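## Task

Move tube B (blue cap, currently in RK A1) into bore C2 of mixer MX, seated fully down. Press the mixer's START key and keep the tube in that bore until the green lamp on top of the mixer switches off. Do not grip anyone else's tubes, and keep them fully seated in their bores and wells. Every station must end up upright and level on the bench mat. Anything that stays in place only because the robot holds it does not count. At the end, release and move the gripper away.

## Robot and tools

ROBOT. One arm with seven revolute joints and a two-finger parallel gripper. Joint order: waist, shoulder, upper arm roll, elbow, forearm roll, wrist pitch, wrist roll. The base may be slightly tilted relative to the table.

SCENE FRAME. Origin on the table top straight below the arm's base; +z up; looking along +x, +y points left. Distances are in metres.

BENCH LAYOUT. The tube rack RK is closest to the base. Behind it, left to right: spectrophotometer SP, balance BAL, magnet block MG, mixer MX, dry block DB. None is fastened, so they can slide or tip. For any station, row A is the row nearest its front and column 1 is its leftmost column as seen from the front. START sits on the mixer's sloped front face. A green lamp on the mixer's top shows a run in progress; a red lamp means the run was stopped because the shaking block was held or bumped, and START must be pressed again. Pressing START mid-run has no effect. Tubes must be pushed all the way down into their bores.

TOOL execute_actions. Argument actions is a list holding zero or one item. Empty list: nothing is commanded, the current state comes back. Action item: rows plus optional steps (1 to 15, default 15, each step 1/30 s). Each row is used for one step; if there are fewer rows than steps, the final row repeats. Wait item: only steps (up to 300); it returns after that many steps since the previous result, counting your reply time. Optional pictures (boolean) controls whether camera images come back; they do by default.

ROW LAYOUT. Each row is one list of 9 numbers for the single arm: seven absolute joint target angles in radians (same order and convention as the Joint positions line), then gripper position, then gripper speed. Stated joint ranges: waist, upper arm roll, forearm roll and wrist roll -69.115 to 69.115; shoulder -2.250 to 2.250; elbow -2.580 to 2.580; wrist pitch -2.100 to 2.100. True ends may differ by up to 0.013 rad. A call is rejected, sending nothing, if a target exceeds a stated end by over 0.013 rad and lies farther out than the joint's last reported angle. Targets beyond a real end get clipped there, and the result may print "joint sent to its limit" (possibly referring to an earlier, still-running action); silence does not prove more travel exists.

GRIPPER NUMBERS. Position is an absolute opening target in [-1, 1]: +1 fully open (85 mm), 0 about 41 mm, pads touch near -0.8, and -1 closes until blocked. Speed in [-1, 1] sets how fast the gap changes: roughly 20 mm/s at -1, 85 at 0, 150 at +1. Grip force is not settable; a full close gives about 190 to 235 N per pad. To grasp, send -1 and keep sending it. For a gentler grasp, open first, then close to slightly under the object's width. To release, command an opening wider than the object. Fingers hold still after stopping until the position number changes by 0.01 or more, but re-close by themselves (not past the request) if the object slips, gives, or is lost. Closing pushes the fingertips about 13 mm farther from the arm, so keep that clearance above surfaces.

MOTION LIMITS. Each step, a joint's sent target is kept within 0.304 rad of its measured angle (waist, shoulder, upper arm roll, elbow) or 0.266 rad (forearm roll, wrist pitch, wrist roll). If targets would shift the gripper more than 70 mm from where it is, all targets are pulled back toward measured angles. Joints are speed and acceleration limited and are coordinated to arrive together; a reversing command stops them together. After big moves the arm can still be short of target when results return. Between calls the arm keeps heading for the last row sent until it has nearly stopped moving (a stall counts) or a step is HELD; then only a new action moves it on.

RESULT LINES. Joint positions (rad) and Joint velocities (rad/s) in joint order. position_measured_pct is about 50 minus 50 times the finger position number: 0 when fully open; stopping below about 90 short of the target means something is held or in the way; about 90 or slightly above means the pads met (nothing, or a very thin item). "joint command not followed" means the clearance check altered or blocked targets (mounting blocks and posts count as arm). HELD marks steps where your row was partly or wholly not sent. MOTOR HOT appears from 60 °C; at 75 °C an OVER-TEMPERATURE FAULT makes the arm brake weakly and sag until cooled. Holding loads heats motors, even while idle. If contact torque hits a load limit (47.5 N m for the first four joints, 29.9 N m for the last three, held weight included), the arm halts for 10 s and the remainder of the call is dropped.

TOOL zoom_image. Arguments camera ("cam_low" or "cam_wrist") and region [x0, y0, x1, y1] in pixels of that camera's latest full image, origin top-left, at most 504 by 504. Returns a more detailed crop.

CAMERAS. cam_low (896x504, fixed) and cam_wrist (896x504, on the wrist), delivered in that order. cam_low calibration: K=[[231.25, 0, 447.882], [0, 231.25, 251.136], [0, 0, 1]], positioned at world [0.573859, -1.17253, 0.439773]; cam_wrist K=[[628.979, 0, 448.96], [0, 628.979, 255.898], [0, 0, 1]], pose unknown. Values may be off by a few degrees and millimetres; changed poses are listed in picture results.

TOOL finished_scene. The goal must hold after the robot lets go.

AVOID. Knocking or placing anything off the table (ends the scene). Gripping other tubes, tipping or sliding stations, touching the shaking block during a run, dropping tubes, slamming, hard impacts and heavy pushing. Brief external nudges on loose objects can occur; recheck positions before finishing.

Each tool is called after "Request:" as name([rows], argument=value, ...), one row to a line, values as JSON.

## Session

Request:
execute_actions([
  {"rows":[[0.3,0.1,0,1.5,0,1.54,0,1,0]]},
])

Request:
execute_actions([
  {"steps":120},
])

Scene clock: 0.50 s of 9600.00 s.
position_measured_pct=0.0
Joint positions: [-0.466  0.088  0.04   1.531 -0.043  1.471  0.006]
Joint velocities: [ 1.054  0.059 -0.199 -0.153  0.213  0.321 -0.031]
Steps of this call (steps 1 to 15: all 15 steps of this action). Readings (joint positions | what the end effector reports):
1: [-0.875 0.025 0.255 1.693 -0.268 1.200 0.039] | position_measured_pct=0.0
2: [-0.867 0.027 0.250 1.689 -0.264 1.204 0.039] | position_measured_pct=0.0
4: [-0.836 0.035 0.228 1.672 -0.241 1.228 0.035] | position_measured_pct=0.0
8: [-0.713 0.062 0.136 1.603 -0.145 1.331 0.021] | position_measured_pct=0.0
15: the state above

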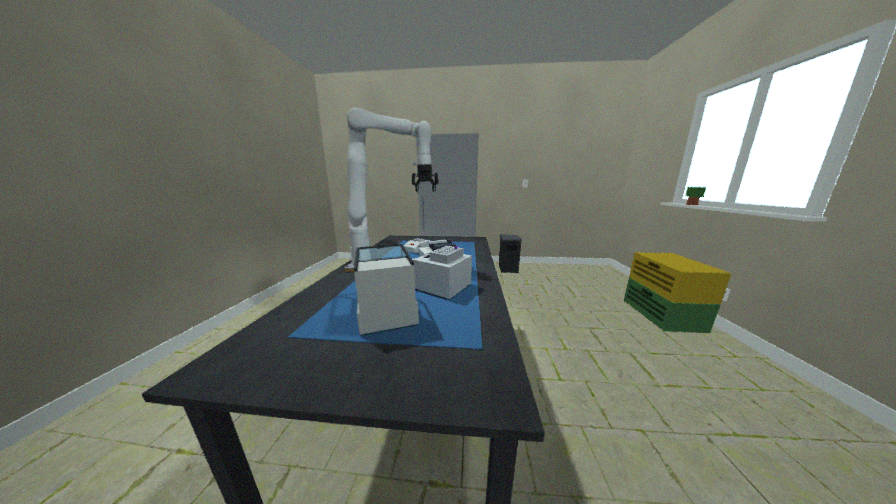

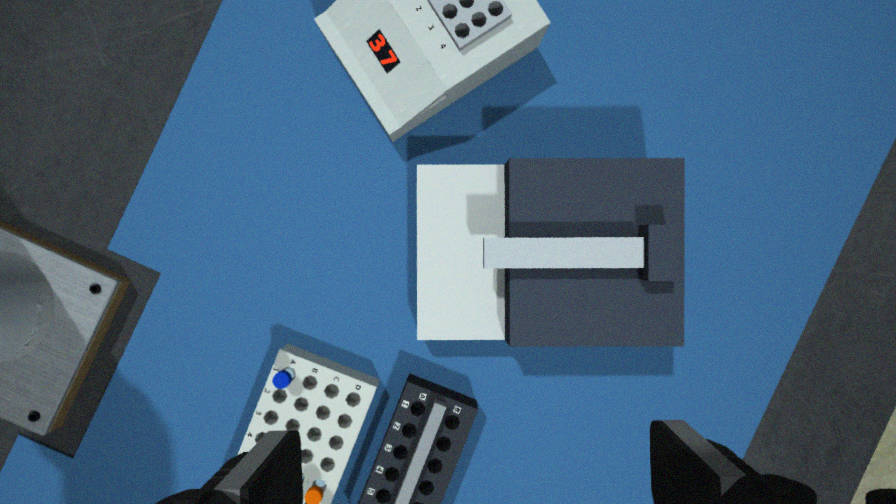

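Scene clock: 4.50 s of 9600.00 s.
position_measured_pct=0.0
Joint positions: [0.3  0.1  0.   1.5  0.   1.54 0.  ]
Joint velocities: [ 0.    -0.     0.    -0.001 -0.001 -0.001  0.   ]
Steps of this call (steps 1 to 45: the robot went on to your last target; steps 46 to 120: nothing new was sent). Readings (joint positions | what the end effector reports):
1: [-0.431 0.090 0.034 1.526 -0.037 1.481 0.005] | position_measured_pct=0.0
2: [-0.396 0.091 0.029 1.522 -0.031 1.489 0.005] | position_measured_pct=0.0
4: [-0.325 0.093 0.021 1.516 -0.023 1.502 0.003] | position_measured_pct=0.0
8: [-0.184 0.097 0.011 1.509 -0.012 1.519 0.002] | position_measured_pct=0.0
120: the state above
The arm was judged still, so your last target was given up. Only a new action makes it travel on or press farther. Fingers that are still opening or closing keep moving.

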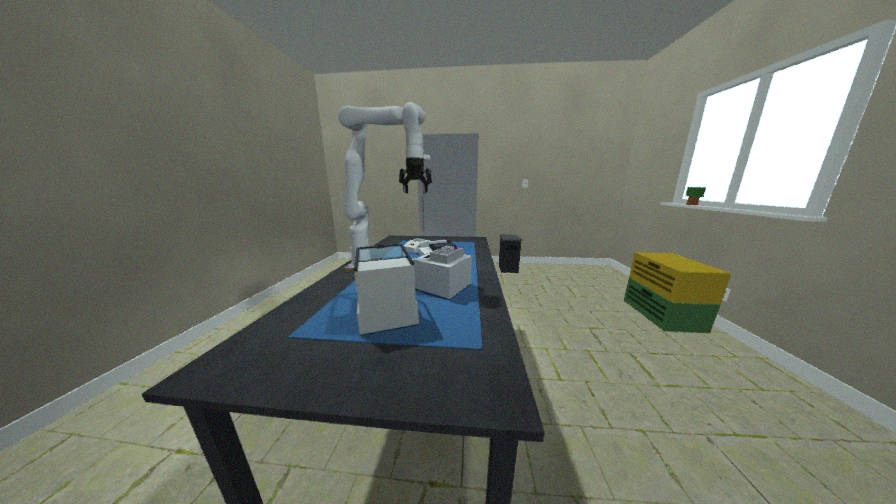

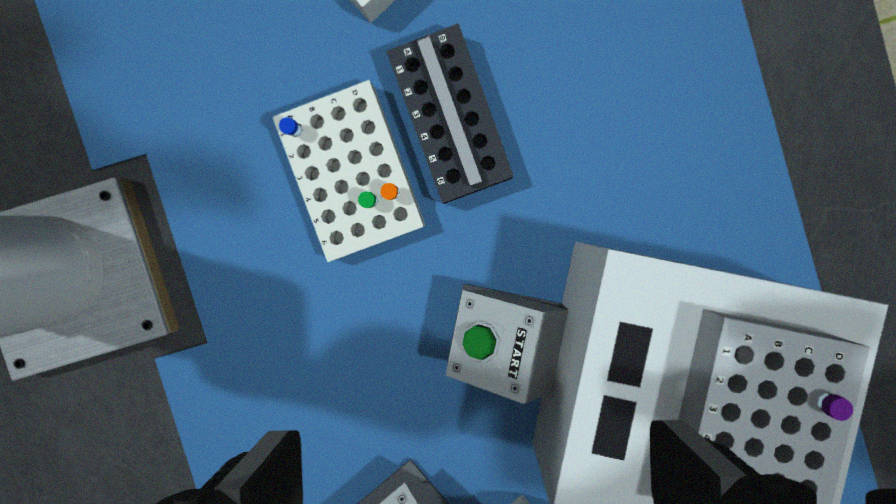

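Request:
execute_actions([
  {"rows":[[-0.285,0.171,0,2.401,0,0.57,0,0,0]]},
], pictures=false)

Request:
execute_actions([
  {"steps":40},
], pictures=false)

Request:
execute_actions([
  {"rows":[[-0.285,0.338,0,2.469,0,0.335,0,0,0]]},
], pictures=false)

Request:
execute_actions([
  {"steps":12},
])

Scene clock: 11.20 s of 9600.00 s.
position_measured_pct=36.9
Joint positions: [-0.047  0.152  0.     1.837  0.     1.242 -0.   ]
Joint velocities: [-0.835  0.069 -0.014  0.904 -0.009 -0.798 -0.001]
Steps of this call (steps 1 to 186: nothing new was sent; steps 187 to 201: all 15 steps of this action). Readings (joint positions | what the end effector reports):
187: [0.298 0.100 0.000 1.501 0.000 1.539 -0.000] | position_measured_pct=0.0
188: [0.291 0.101 0.001 1.506 0.001 1.535 -0.000] | position_measured_pct=0.4
190: [0.261 0.108 0.002 1.532 0.001 1.511 -0.000] | position_measured_pct=4.8
194: [0.154 0.129 0.001 1.636 0.000 1.420 -0.000] | position_measured_pct=15.9
201: the state above

Scene clock: 12.53 s of 9600.00 s.
position_measured_pct=49.6
Joint positions: [-0.285  0.171  0.     2.401  0.     0.57   0.   ]
Joint velocities: [-0.001 -0.     0.001 -0.     0.001  0.     0.   ]
Steps of this call (steps 1 to 40: the robot went on to your last target). Readings (joint positions | what the end effector reports):
1: [-0.074 0.154 -0.000 1.868 -0.000 1.215 -0.000] | position_measured_pct=40.1
2: [-0.099 0.156 -0.000 1.900 -0.000 1.187 -0.000] | position_measured_pct=42.9
4: [-0.142 0.160 -0.001 1.966 -0.000 1.129 -0.000] | position_measured_pct=47.6
8: [-0.204 0.165 -0.001 2.107 -0.000 1.005 -0.000] | position_measured_pct=49.6
40: the state above

Scene clock: 13.03 s of 9600.00 s.
position_measured_pct=49.6
Joint positions: [-0.285  0.335 -0.     2.469  0.     0.335 -0.   ]
Joint velocities: [-0.001  0.03   0.     0.002  0.003 -0.     0.001]
Steps of this call (steps 1 to 15: all 15 steps of this action). Readings (joint positions | what the end effector reports):
1: [-0.285 0.173 0.000 2.401 -0.000 0.569 0.000] | position_measured_pct=49.6
2: [-0.285 0.180 0.000 2.403 -0.000 0.562 0.000] | position_measured_pct=49.6
4: [-0.285 0.210 0.000 2.414 0.000 0.524 0.000] | position_measured_pct=49.6
8: [-0.285 0.304 -0.000 2.454 0.000 0.387 -0.000] | position_measured_pct=49.6
15: the state above

Scene clock: 13.43 s of 9600.00 s.
position_measured_pct=49.6
Joint positions: [-0.285  0.338 -0.     2.469 -0.     0.335 -0.   ]
Joint velocities: [-0.001  0.     0.001 -0.    -0.    -0.    -0.001]
Steps of this call (steps 1 to 12: the robot went on to your last target). Readings (joint positions | what the end effector reports):
1: [-0.285 0.336 -0.000 2.469 0.000 0.335 0.000] | position_measured_pct=49.6
2: [-0.285 0.336 -0.000 2.469 0.000 0.335 0.000] | position_measured_pct=49.6
4: [-0.285 0.337 -0.000 2.469 0.000 0.335 0.000] | position_measured_pct=49.6
8: [-0.285 0.338 0.000 2.469 -0.000 0.335 -0.000] | position_measured_pct=49.6
12: the state above

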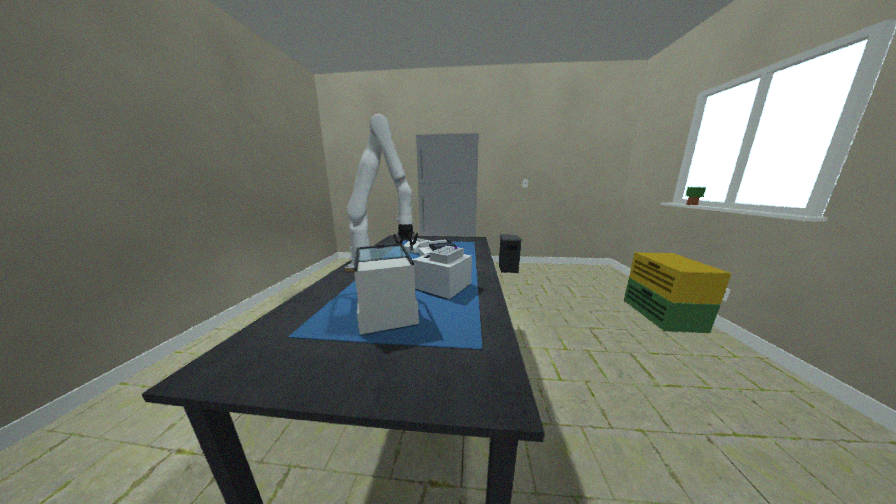

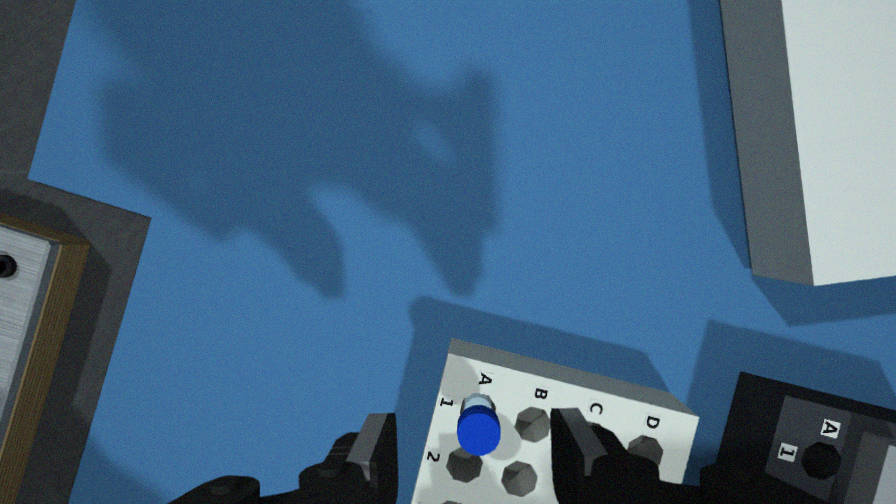

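Request:
execute_actions([
  {"rows":[[-0.285,0.468,0,2.499,0,0.174,0,0,0]]},
], pictures=false)

Request:
execute_actions([
  {"rows":[[-0.285,0.468,0,2.499,0,0.174,0,-0.65,0]]},
], pictures=false)

Request:
execute_actions([
  {"rows":[[-0.285,0.34,0,2.465,0,0.337,0,-0.65,0]]},
], pictures=false)

Request:
execute_actions([
  {"rows":[[-0.285,0.171,0,2.395,0,0.576,0,-0.65,0]]},
], pictures=false)

Request:
execute_actions([
  {"rows":[[0,0.05,0,1.75,0,1.34,0,-0.65,0]]},
], pictures=false)

Request:
execute_actions([
  {"steps":30},
], pictures=false)

Request:
execute_actions([
  {"rows":[[0.368,0.586,0,1.146,0,1.41,0,-0.65,0]]},
], pictures=false)

Request:
execute_actions([
  {"steps":25},
], pictures=false)

Request:
execute_actions([
  {"rows":[[0.368,0.653,0,1.206,0,1.283,0,-0.65,0]]},
])

Scene clock: 23.93 s of 9600.00 s.
position_measured_pct=49.6
Joint positions: [-0.285  0.466 -0.     2.499  0.     0.174  0.   ]
Joint velocities: [ 0.001  0.018 -0.    -0.     0.001  0.    -0.   ]
Steps of this call (steps 1 to 15: the robot went on to your last target; steps 16 to 300: nothing new was sent; steps 301 to 315: all 15 steps of this action). Readings (joint positions | what the end effector reports):
301: [-0.285 0.340 0.000 2.469 -0.000 0.334 0.000] | position_measured_pct=49.6
302: [-0.285 0.347 0.000 2.470 -0.000 0.328 0.000] | position_measured_pct=49.6
304: [-0.285 0.378 0.000 2.477 0.000 0.295 0.000] | position_measured_pct=49.6
308: [-0.285 0.452 -0.000 2.495 0.000 0.194 -0.000] | position_measured_pct=49.6
315: the state above

Scene clock: 24.43 s of 9600.00 s.
position_measured_pct=80.2
Joint positions: [-0.285  0.468  0.     2.499 -0.     0.174 -0.   ]
Joint velocities: [ 0.    -0.001 -0.     0.002  0.001  0.    -0.   ]
Steps of this call (steps 1 to 15: all 15 steps of this action). Readings (joint positions | what the end effector reports):
1: [-0.285 0.466 -0.000 2.499 0.000 0.174 0.000] | position_measured_pct=49.6
2: [-0.285 0.467 -0.000 2.499 0.000 0.174 0.000] | position_measured_pct=50.4
4: [-0.285 0.467 -0.000 2.499 -0.000 0.174 0.000] | position_measured_pct=54.4
8: [-0.285 0.468 -0.000 2.499 -0.000 0.174 -0.000] | position_measured_pct=65.9
15: the state above

Scene clock: 24.93 s of 9600.00 s.
position_measured_pct=80.2
Joint positions: [-0.285  0.342  0.     2.465 -0.     0.337 -0.   ]
Joint velocities: [-0.    -0.018  0.001 -0.001  0.001  0.    -0.   ]
Steps of this call (steps 1 to 15: all 15 steps of this action). Readings (joint positions | what the end effector reports):
1: [-0.285 0.466 0.000 2.499 0.000 0.175 -0.000] | position_measured_pct=80.2
2: [-0.285 0.459 -0.000 2.497 0.000 0.182 0.000] | position_measured_pct=80.2
4: [-0.285 0.429 -0.000 2.490 -0.000 0.216 -0.000] | position_measured_pct=80.2
8: [-0.285 0.355 0.000 2.469 -0.000 0.318 -0.000] | position_measured_pct=80.2
15: the state above

Scene clock: 25.43 s of 9600.00 s.
position_measured_pct=80.2
Joint positions: [-0.285  0.174  0.     2.395 -0.     0.576  0.   ]
Joint velocities: [-0.    -0.03   0.    -0.002 -0.001  0.001 -0.001]
Steps of this call (steps 1 to 15: all 15 steps of this action). Readings (joint positions | what the end effector reports):
1: [-0.285 0.340 -0.000 2.465 0.000 0.338 -0.000] | position_measured_pct=80.2
2: [-0.285 0.332 -0.000 2.463 0.000 0.346 0.000] | position_measured_pct=80.2
4: [-0.285 0.301 -0.000 2.451 0.000 0.383 0.000] | position_measured_pct=80.2
8: [-0.285 0.207 0.000 2.410 -0.000 0.522 -0.000] | position_measured_pct=80.2
15: the state above

Scene clock: 25.93 s of 9600.00 s.
position_measured_pct=80.2
Joint positions: [-0.067  0.079  0.     2.026  0.     0.9   -0.   ]
Joint velocities: [ 0.265 -0.115  0.001 -1.014  0.002  0.886 -0.   ]
Steps of this call (steps 1 to 15: all 15 steps of this action). Readings (joint positions | what the end effector reports):
1: [-0.283 0.173 -0.000 2.394 -0.000 0.577 0.000] | position_measured_pct=80.2
2: [-0.276 0.170 -0.001 2.389 -0.000 0.582 0.000] | position_measured_pct=80.2
4: [-0.247 0.157 -0.001 2.363 -0.000 0.605 0.000] | position_measured_pct=80.2
8: [-0.159 0.119 -0.000 2.252 0.000 0.702 0.000] | position_measured_pct=80.2
15: the state above

Scene clock: 26.93 s of 9600.00 s.
position_measured_pct=80.2
Joint positions: [-0.    0.05  0.    1.75  0.    1.34 -0.  ]
Joint velocities: [-0.    -0.     0.     0.     0.001  0.    -0.002]
Steps of this call (steps 1 to 30: the robot went on to your last target). Readings (joint positions | what the end effector reports):
1: [-0.058 0.076 0.000 1.992 0.000 0.930 -0.000] | position_measured_pct=80.2
2: [-0.050 0.072 0.000 1.957 -0.000 0.963 -0.000] | position_measured_pct=80.2
4: [-0.034 0.065 0.000 1.889 0.000 1.040 -0.000] | position_measured_pct=80.2
8: [-0.014 0.056 0.000 1.802 0.000 1.202 -0.000] | position_measured_pct=80.2
30: the state above
The arm was judged still, so your last target was given up. Only a new action makes it travel on or press farther. Fingers that are still opening or closing keep moving.

Scene clock: 27.43 s of 9600.00 s.
position_measured_pct=80.2
Joint positions: [ 0.269  0.399 -0.     1.399 -0.     1.393 -0.   ]
Joint velocities: [ 0.395  0.749 -0.001 -0.972 -0.     0.074  0.003]
Steps of this call (steps 1 to 15: all 15 steps of this action). Readings (joint positions | what the end effector reports):
1: [0.002 0.052 -0.000 1.749 -0.000 1.340 0.000] | position_measured_pct=80.2
2: [0.009 0.059 -0.001 1.744 -0.001 1.342 0.000] | position_measured_pct=80.2
4: [0.040 0.089 -0.002 1.717 -0.001 1.349 0.000] | position_measured_pct=80.2
8: [0.144 0.198 -0.001 1.610 -0.000 1.369 0.000] | position_measured_pct=80.2
15: the state above

Scene clock: 28.27 s of 9600.00 s.
position_measured_pct=80.2
Joint positions: [0.368 0.586 0.    1.146 0.    1.41  0.   ]
Joint velocities: [ 0.001  0.001 -0.     0.    -0.001  0.    -0.002]
Steps of this call (steps 1 to 25: the robot went on to your last target). Readings (joint positions | what the end effector reports):
1: [0.282 0.424 -0.000 1.366 -0.000 1.395 -0.000] | position_measured_pct=80.2
2: [0.295 0.448 -0.000 1.333 -0.000 1.397 0.000] | position_measured_pct=80.2
4: [0.320 0.497 -0.000 1.266 -0.000 1.402 -0.000] | position_measured_pct=80.2
8: [0.357 0.566 0.001 1.169 0.001 1.408 -0.000] | position_measured_pct=80.2
25: the state above

Scene clock: 28.77 s of 9600.00 s.
position_measured_pct=80.2
Joint positions: [ 0.368  0.653  0.     1.206  0.     1.283 -0.   ]
Joint velocities: [-0.     0.003 -0.    -0.    -0.001  0.001  0.001]
Steps of this call (steps 1 to 15: all 15 steps of this action). Readings (joint positions | what the end effector reports):
1: [0.368 0.587 0.000 1.147 -0.000 1.408 0.000] | position_measured_pct=80.2
2: [0.368 0.593 0.000 1.150 -0.000 1.399 0.000] | position_measured_pct=80.2
4: [0.368 0.620 0.000 1.173 -0.000 1.350 0.000] | position_measured_pct=80.2
8: [0.368 0.651 -0.000 1.207 -0.000 1.284 -0.000] | position_measured_pct=80.2
15: the state above

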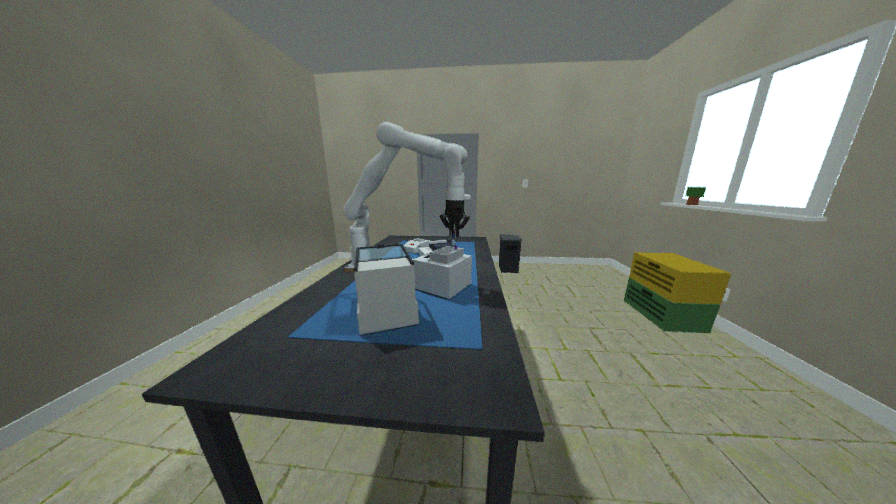

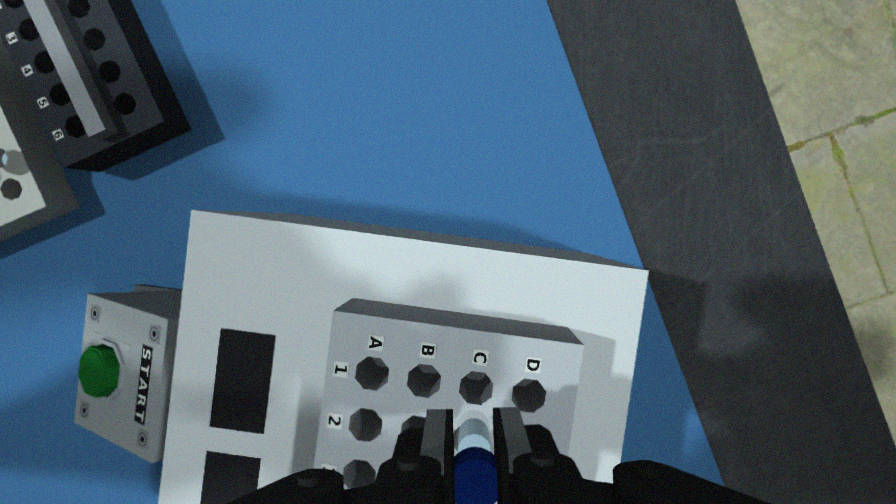

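Request:
execute_actions([
  {"rows":[[0.3825,0.657,0,1.232,0,1.253,0,-0.65,0]]},
])

Request:
zoom_image(camera="cam_wrist", region=[380,340,580,504])

Scene clock: 31.83 s of 9600.00 s.
position_measured_pct=80.2
Joint positions: [ 0.382  0.657  0.     1.232  0.     1.253 -0.   ]
Joint velocities: [ 0.001  0.     0.    -0.001  0.001  0.001 -0.002]
Steps of this call (steps 1 to 15: the robot went on to your last target; steps 16 to 77: nothing new was sent; steps 78 to 92: all 15 steps of this action). Readings (joint positions | what the end effector reports):
78: [0.369 0.653 -0.000 1.207 -0.000 1.282 0.000] | position_measured_pct=80.2
79: [0.372 0.654 -0.001 1.212 -0.001 1.276 0.000] | position_measured_pct=80.2
81: [0.380 0.656 -0.000 1.227 0.000 1.258 -0.000] | position_measured_pct=80.2
85: [0.382 0.657 0.000 1.232 0.000 1.253 -0.000] | position_measured_pct=80.2
92: the state above

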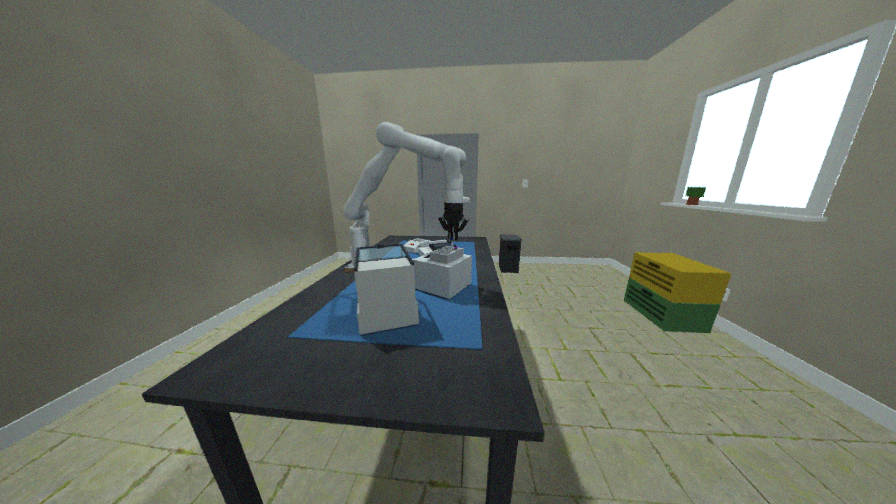

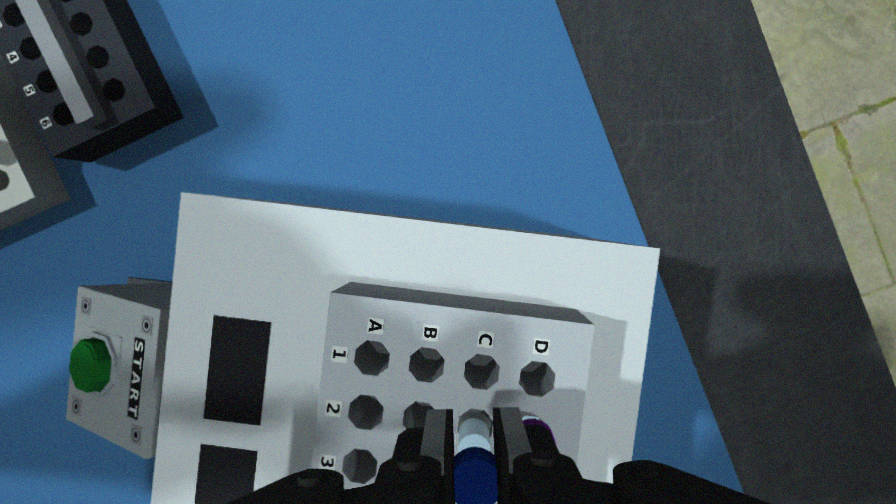

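Region (380, 340, 580, 504) of cam_wrist's 896x504 image, scaled by 2.520; it fills the top 413 rows of this view, and the rest is white.

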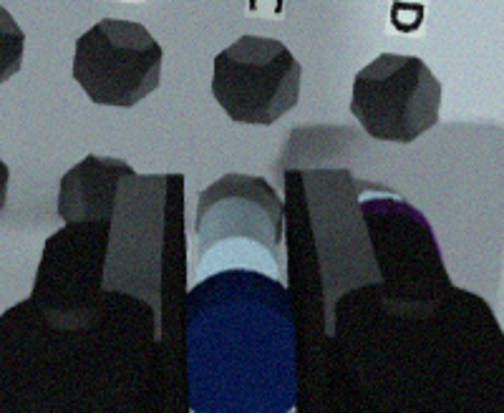

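Request:
execute_actions([
  {"rows":[[0.3825,0.665,0,1.2505,0,1.226,0,-0.65,0]]},
], pictures=false)

Request:
execute_actions([
  {"rows":[[0.3835,0.672,0,1.265,0,1.2045,0,-0.65,0]]},
])

Scene clock: 34.33 s of 9600.00 s.
position_measured_pct=80.2
Joint positions: [0.383 0.665 0.    1.25  0.    1.226 0.   ]
Joint velocities: [-0.    -0.001  0.    -0.001 -0.    -0.001 -0.002]
Steps of this call (steps 1 to 15: the robot went on to your last target; steps 16 to 60: nothing new was sent; steps 61 to 75: all 15 steps of this action). Readings (joint positions | what the end effector reports):
61: [0.383 0.658 0.000 1.233 -0.000 1.252 0.000] | position_measured_pct=80.2
62: [0.383 0.660 0.000 1.237 -0.000 1.244 0.000] | position_measured_pct=80.2
64: [0.383 0.664 0.000 1.248 0.000 1.229 0.000] | position_measured_pct=80.2
68: [0.383 0.665 0.000 1.250 0.000 1.226 0.000] | position_measured_pct=80.2
75: the state above

Scene clock: 34.83 s of 9600.00 s.
position_measured_pct=80.2
Joint positions: [0.384 0.672 0.    1.265 0.    1.204 0.   ]
Joint velocities: [-0.     0.    -0.     0.002 -0.002 -0.     0.002]
Steps of this call (steps 1 to 15: all 15 steps of this action). Readings (joint positions | what the end effector reports):
1: [0.383 0.665 0.000 1.251 0.000 1.225 0.000] | position_measured_pct=80.2
2: [0.383 0.667 0.000 1.255 0.000 1.218 0.000] | position_measured_pct=80.2
4: [0.384 0.671 0.000 1.263 0.000 1.206 0.000] | position_measured_pct=80.2
8: [0.384 0.672 0.000 1.265 0.000 1.204 0.000] | position_measured_pct=80.2
15: the state above

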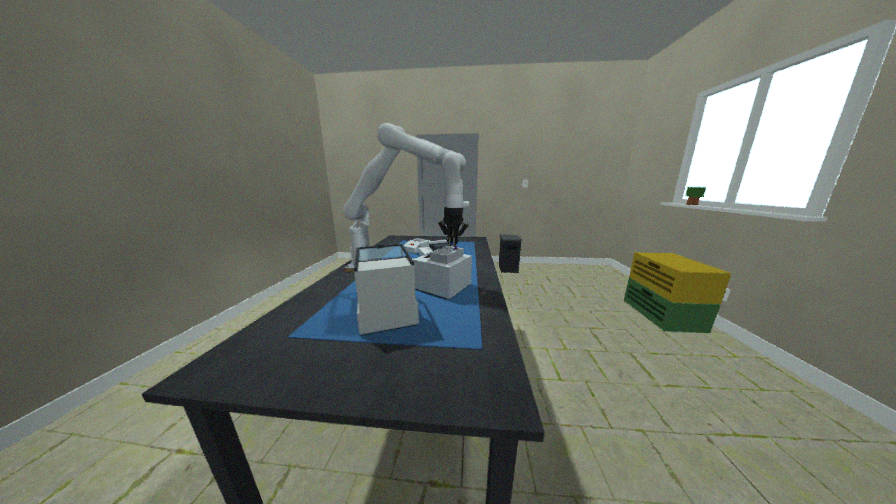

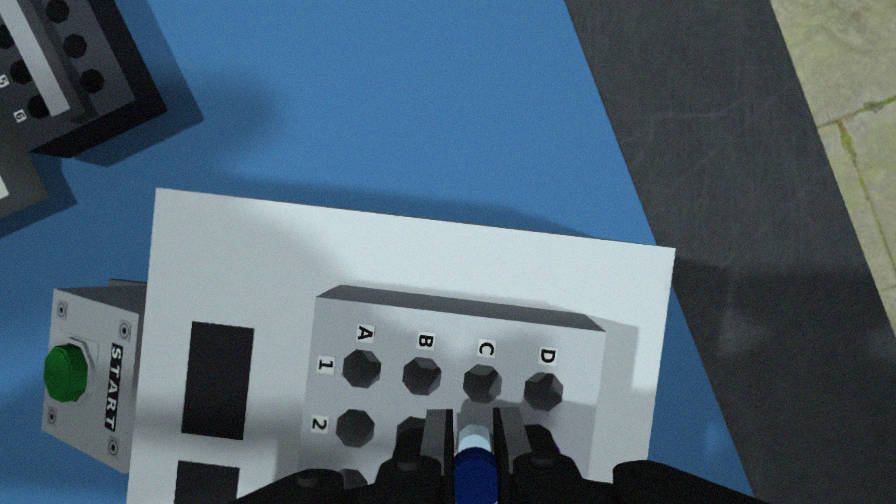

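Request:
execute_actions([
  {"rows":[[0.3835,0.672,0,1.265,0,1.2045,0,-0.47,-0.5]]},
], pictures=false)

Request:
execute_actions([
  {"rows":[[0.3835,0.65,0,1.213,0,1.279,0,-0.47,0]]},
])

Request:
execute_actions([
  {"rows":[[0.3835,0.65,0,1.213,0,1.279,0,-1,0]]},
], pictures=false)

Request:
execute_actions([
  {"rows":[[0.3835,0.665,0,1.2505,0,1.229,0,-1,0]]},
], pictures=false)

Request:
execute_actions([
  {"rows":[[0.3835,0.679,0,1.278,0,1.188,0,-1,0]]},
], pictures=false)

Request:
execute_actions([
  {"rows":[[0.3835,0.586,0,1.146,0,1.41,0,-1,0]]},
])

Request:
execute_actions([
  {"rows":[[0.405,0,0,2.1,0,0.9,0,-1,0]]},
], pictures=false)

Request:
execute_actions([
  {"steps":30},
], pictures=false)

Request:
execute_actions([
  {"rows":[[0.405,0.15,0,2.28,0,0.5,0,-1,0]]},
], pictures=false)

Request:
execute_actions([
  {"rows":[[0.405,0.344,0,2.371,0,0.177,0,-1,0]]},
])

Scene clock: 42.67 s of 9600.00 s.
position_measured_pct=73.4
Joint positions: [ 0.384  0.672 -0.     1.265 -0.     1.204 -0.   ]
Joint velocities: [-0.     0.     0.     0.    -0.001 -0.    -0.003]
Steps of this call (steps 1 to 15: the robot went on to your last target; steps 16 to 220: nothing new was sent; steps 221 to 235: all 15 steps of this action). Readings (joint positions | what the end effector reports):
221: [0.384 0.672 0.000 1.265 0.000 1.204 0.000] | position_measured_pct=80.2
222: [0.384 0.672 0.000 1.265 0.000 1.204 0.000] | position_measured_pct=80.2
224: [0.384 0.672 0.000 1.265 0.000 1.204 0.000] | position_measured_pct=77.4
228: [0.384 0.672 -0.000 1.265 -0.000 1.204 0.000] | position_measured_pct=73.8
235: the state above

Scene clock: 43.17 s of 9600.00 s.
position_measured_pct=73.4
Joint positions: [ 0.384  0.65  -0.     1.213 -0.     1.279  0.   ]
Joint velocities: [-0.     0.     0.    -0.001  0.001 -0.     0.003]
Steps of this call (steps 1 to 15: all 15 steps of this action). Readings (joint positions | what the end effector reports):
1: [0.384 0.671 -0.000 1.264 0.000 1.206 -0.000] | position_measured_pct=73.4
2: [0.383 0.669 -0.000 1.259 0.000 1.213 0.000] | position_measured_pct=73.4
4: [0.383 0.659 -0.000 1.235 0.000 1.248 0.000] | position_measured_pct=73.4
8: [0.384 0.650 0.000 1.213 0.000 1.278 -0.000] | position_measured_pct=73.4
15: the state above

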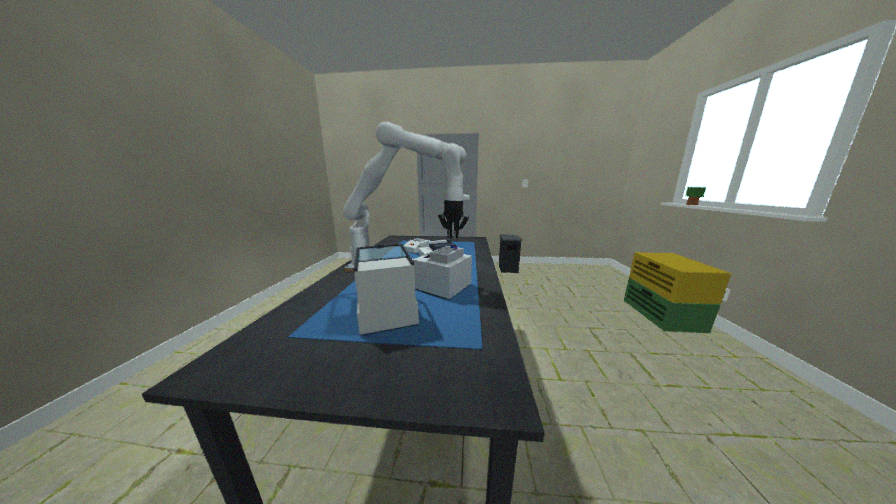

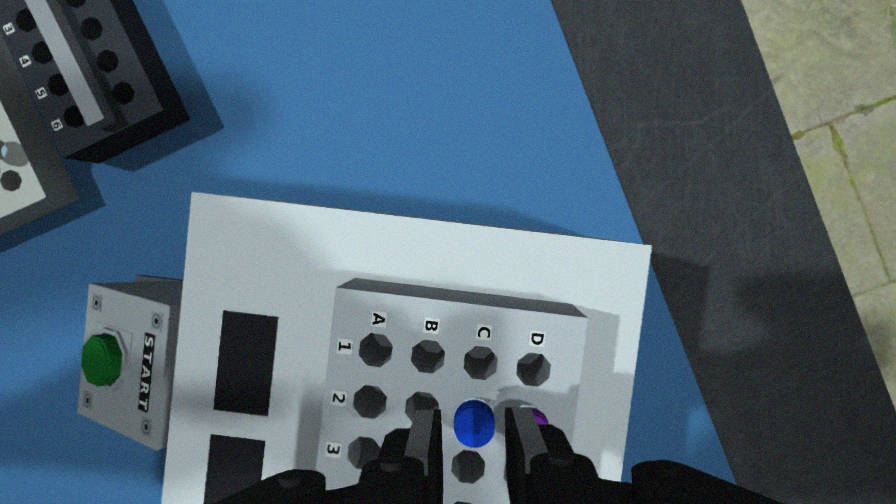

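Scene clock: 43.67 s of 9600.00 s.
position_measured_pct=91.7
Joint positions: [ 0.384  0.65  -0.     1.213  0.     1.279  0.   ]
Joint velocities: [ 0.     0.     0.    -0.001  0.001  0.    -0.   ]
Steps of this call (steps 1 to 15: all 15 steps of this action). Readings (joint positions | what the end effector reports):
1: [0.384 0.650 -0.000 1.213 -0.000 1.279 -0.000] | position_measured_pct=73.4
2: [0.384 0.650 0.000 1.213 -0.000 1.279 -0.000] | position_measured_pct=73.8
4: [0.384 0.650 -0.000 1.213 0.000 1.279 -0.000] | position_measured_pct=78.2
8: [0.384 0.650 0.000 1.213 0.000 1.279 0.000] | position_measured_pct=89.3
15: the state above

Scene clock: 44.17 s of 9600.00 s.
position_measured_pct=91.7
Joint positions: [ 0.383  0.665  0.     1.25   0.     1.229 -0.   ]
Joint velocities: [ 0.001  0.     0.     0.001 -0.001  0.002  0.002]
Steps of this call (steps 1 to 15: all 15 steps of this action). Readings (joint positions | what the end effector reports):
1: [0.384 0.650 0.000 1.214 -0.000 1.278 0.000] | position_measured_pct=91.7
2: [0.384 0.652 0.000 1.219 -0.000 1.271 0.000] | position_measured_pct=91.7
4: [0.384 0.661 0.000 1.239 0.000 1.243 -0.000] | position_measured_pct=91.7
8: [0.383 0.665 -0.000 1.250 -0.000 1.229 0.000] | position_measured_pct=91.7
15: the state above

Scene clock: 44.67 s of 9600.00 s.
position_measured_pct=91.7
Joint positions: [ 0.383  0.672 -0.     1.275 -0.     1.189 -0.   ]
Joint velocities: [-0.001 -0.     0.001  0.     0.     0.001 -0.002]
Steps of this call (steps 1 to 15: all 15 steps of this action). Readings (joint positions | what the end effector reports):
1: [0.384 0.666 0.000 1.251 -0.000 1.228 0.000] | position_measured_pct=91.7
2: [0.384 0.668 0.000 1.256 -0.000 1.220 0.000] | position_measured_pct=91.7
4: [0.383 0.676 -0.000 1.272 -0.000 1.196 0.000] | position_measured_pct=91.7
8: [0.383 0.673 -0.000 1.274 -0.000 1.189 -0.000] | position_measured_pct=91.7
15: the state above

Scene clock: 45.17 s of 9600.00 s.
position_measured_pct=91.7
Joint positions: [ 0.384  0.586  0.     1.146 -0.     1.41   0.   ]
Joint velocities: [-0.    -0.005  0.    -0.002 -0.001  0.     0.001]
Steps of this call (steps 1 to 15: all 15 steps of this action). Readings (joint positions | what the end effector reports):
1: [0.383 0.672 -0.000 1.274 -0.000 1.190 -0.000] | position_measured_pct=91.7
2: [0.383 0.669 -0.000 1.271 -0.000 1.197 -0.000] | position_measured_pct=91.7
4: [0.383 0.653 -0.000 1.248 0.000 1.239 -0.000] | position_measured_pct=91.7
8: [0.383 0.599 0.000 1.165 -0.000 1.376 0.000] | position_measured_pct=91.7
15: the state above

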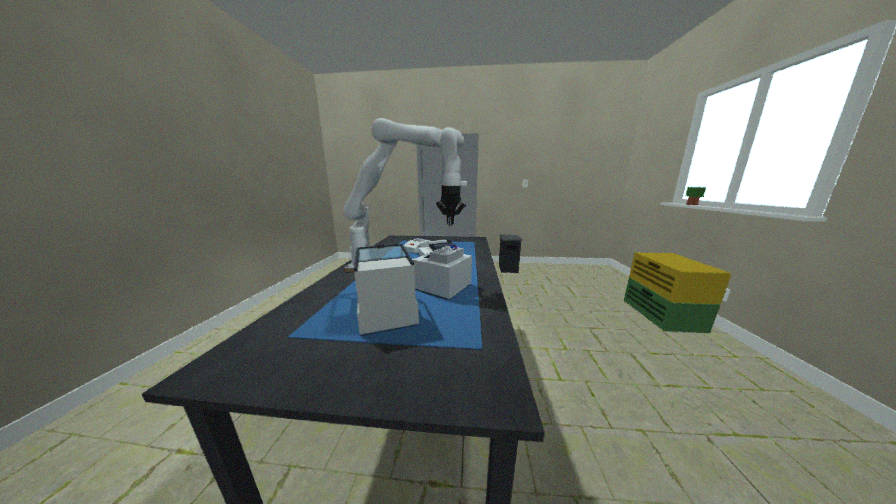

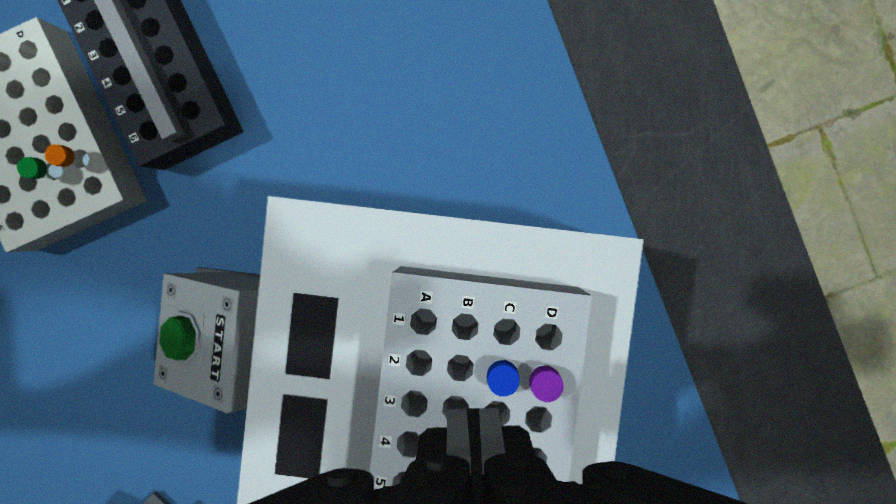

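Scene clock: 45.67 s of 9600.00 s.
position_measured_pct=91.7
Joint positions: [ 0.402  0.129  0.     1.614  0.     1.012 -0.   ]
Joint velocities: [ 0.017 -0.91  -0.     1.323  0.001 -0.786 -0.001]
Steps of this call (steps 1 to 15: all 15 steps of this action). Readings (joint positions | what the end effector reports):
1: [0.384 0.585 -0.000 1.147 -0.000 1.409 -0.000] | position_measured_pct=91.7
2: [0.384 0.578 -0.000 1.153 -0.000 1.403 -0.000] | position_measured_pct=91.7
4: [0.386 0.548 -0.000 1.181 -0.000 1.379 -0.000] | position_measured_pct=91.7
8: [0.394 0.422 -0.000 1.303 0.000 1.269 -0.000] | position_measured_pct=91.7
15: the state above

Scene clock: 46.67 s of 9600.00 s.
position_measured_pct=91.7
Joint positions: [0.405 0.    0.    2.1   0.    0.9   0.   ]
Joint velocities: [ 0.001 -0.001 -0.    -0.001 -0.    -0.     0.   ]
Steps of this call (steps 1 to 30: the robot went on to your last target). Readings (joint positions | what the end effector reports):
1: [0.403 0.101 0.000 1.657 0.000 0.988 -0.000] | position_measured_pct=91.7
2: [0.403 0.079 0.000 1.696 0.000 0.970 0.000] | position_measured_pct=91.7
4: [0.404 0.051 0.000 1.766 0.000 0.947 0.000] | position_measured_pct=91.7
8: [0.404 0.032 0.000 1.888 0.000 0.926 -0.000] | position_measured_pct=91.7
30: the state above

Scene clock: 47.17 s of 9600.00 s.
position_measured_pct=91.7
Joint positions: [ 0.405  0.146 -0.     2.279 -0.     0.502 -0.   ]
Joint velocities: [ 0.001  0.017  0.     0.014 -0.    -0.063  0.   ]
Steps of this call (steps 1 to 15: all 15 steps of this action). Readings (joint positions | what the end effector reports):
1: [0.405 0.001 0.000 2.101 -0.000 0.899 0.000] | position_measured_pct=91.7
2: [0.405 0.007 0.000 2.106 -0.000 0.891 -0.000] | position_measured_pct=91.7
4: [0.405 0.032 0.000 2.132 -0.000 0.851 -0.000] | position_measured_pct=91.7
8: [0.405 0.095 -0.000 2.214 0.000 0.700 0.000] | position_measured_pct=91.7
15: the state above

Scene clock: 47.67 s of 9600.00 s.
position_measured_pct=91.7
Joint positions: [ 0.405  0.339 -0.     2.37  -0.     0.177 -0.   ]
Joint velocities: [ 0.001  0.043 -0.     0.005 -0.001 -0.01  -0.   ]
Steps of this call (steps 1 to 15: all 15 steps of this action). Readings (joint positions | what the end effector reports):
1: [0.405 0.148 -0.000 2.280 -0.000 0.499 -0.000] | position_measured_pct=91.7
2: [0.405 0.156 0.000 2.282 -0.000 0.492 -0.000] | position_measured_pct=91.7
4: [0.405 0.188 0.000 2.295 -0.000 0.455 -0.000] | position_measured_pct=91.7
8: [0.405 0.277 0.000 2.339 0.000 0.307 0.000] | position_measured_pct=91.7
15: the state above

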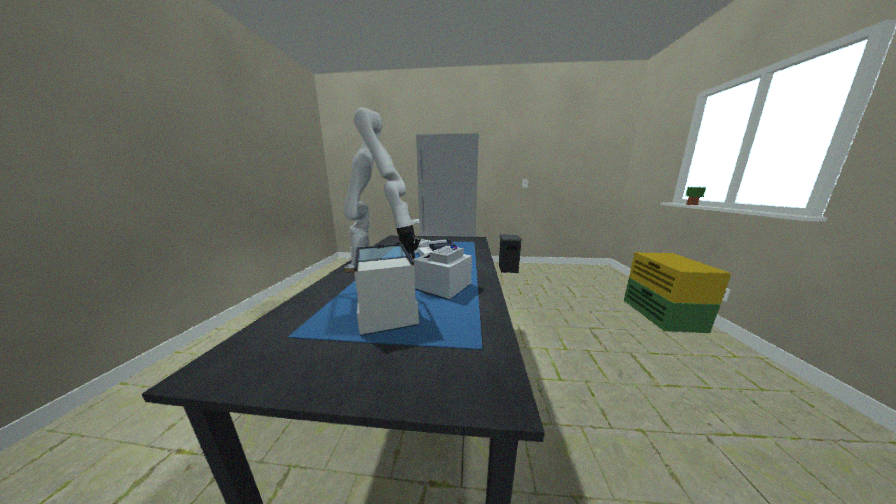

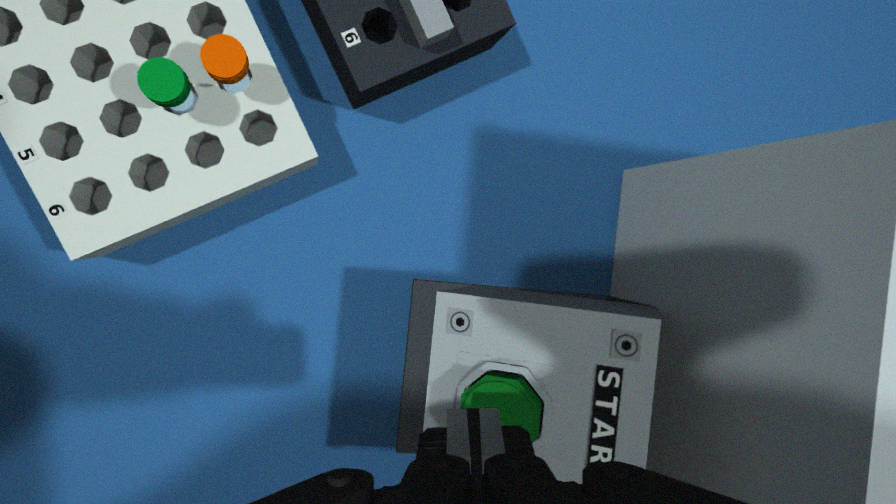

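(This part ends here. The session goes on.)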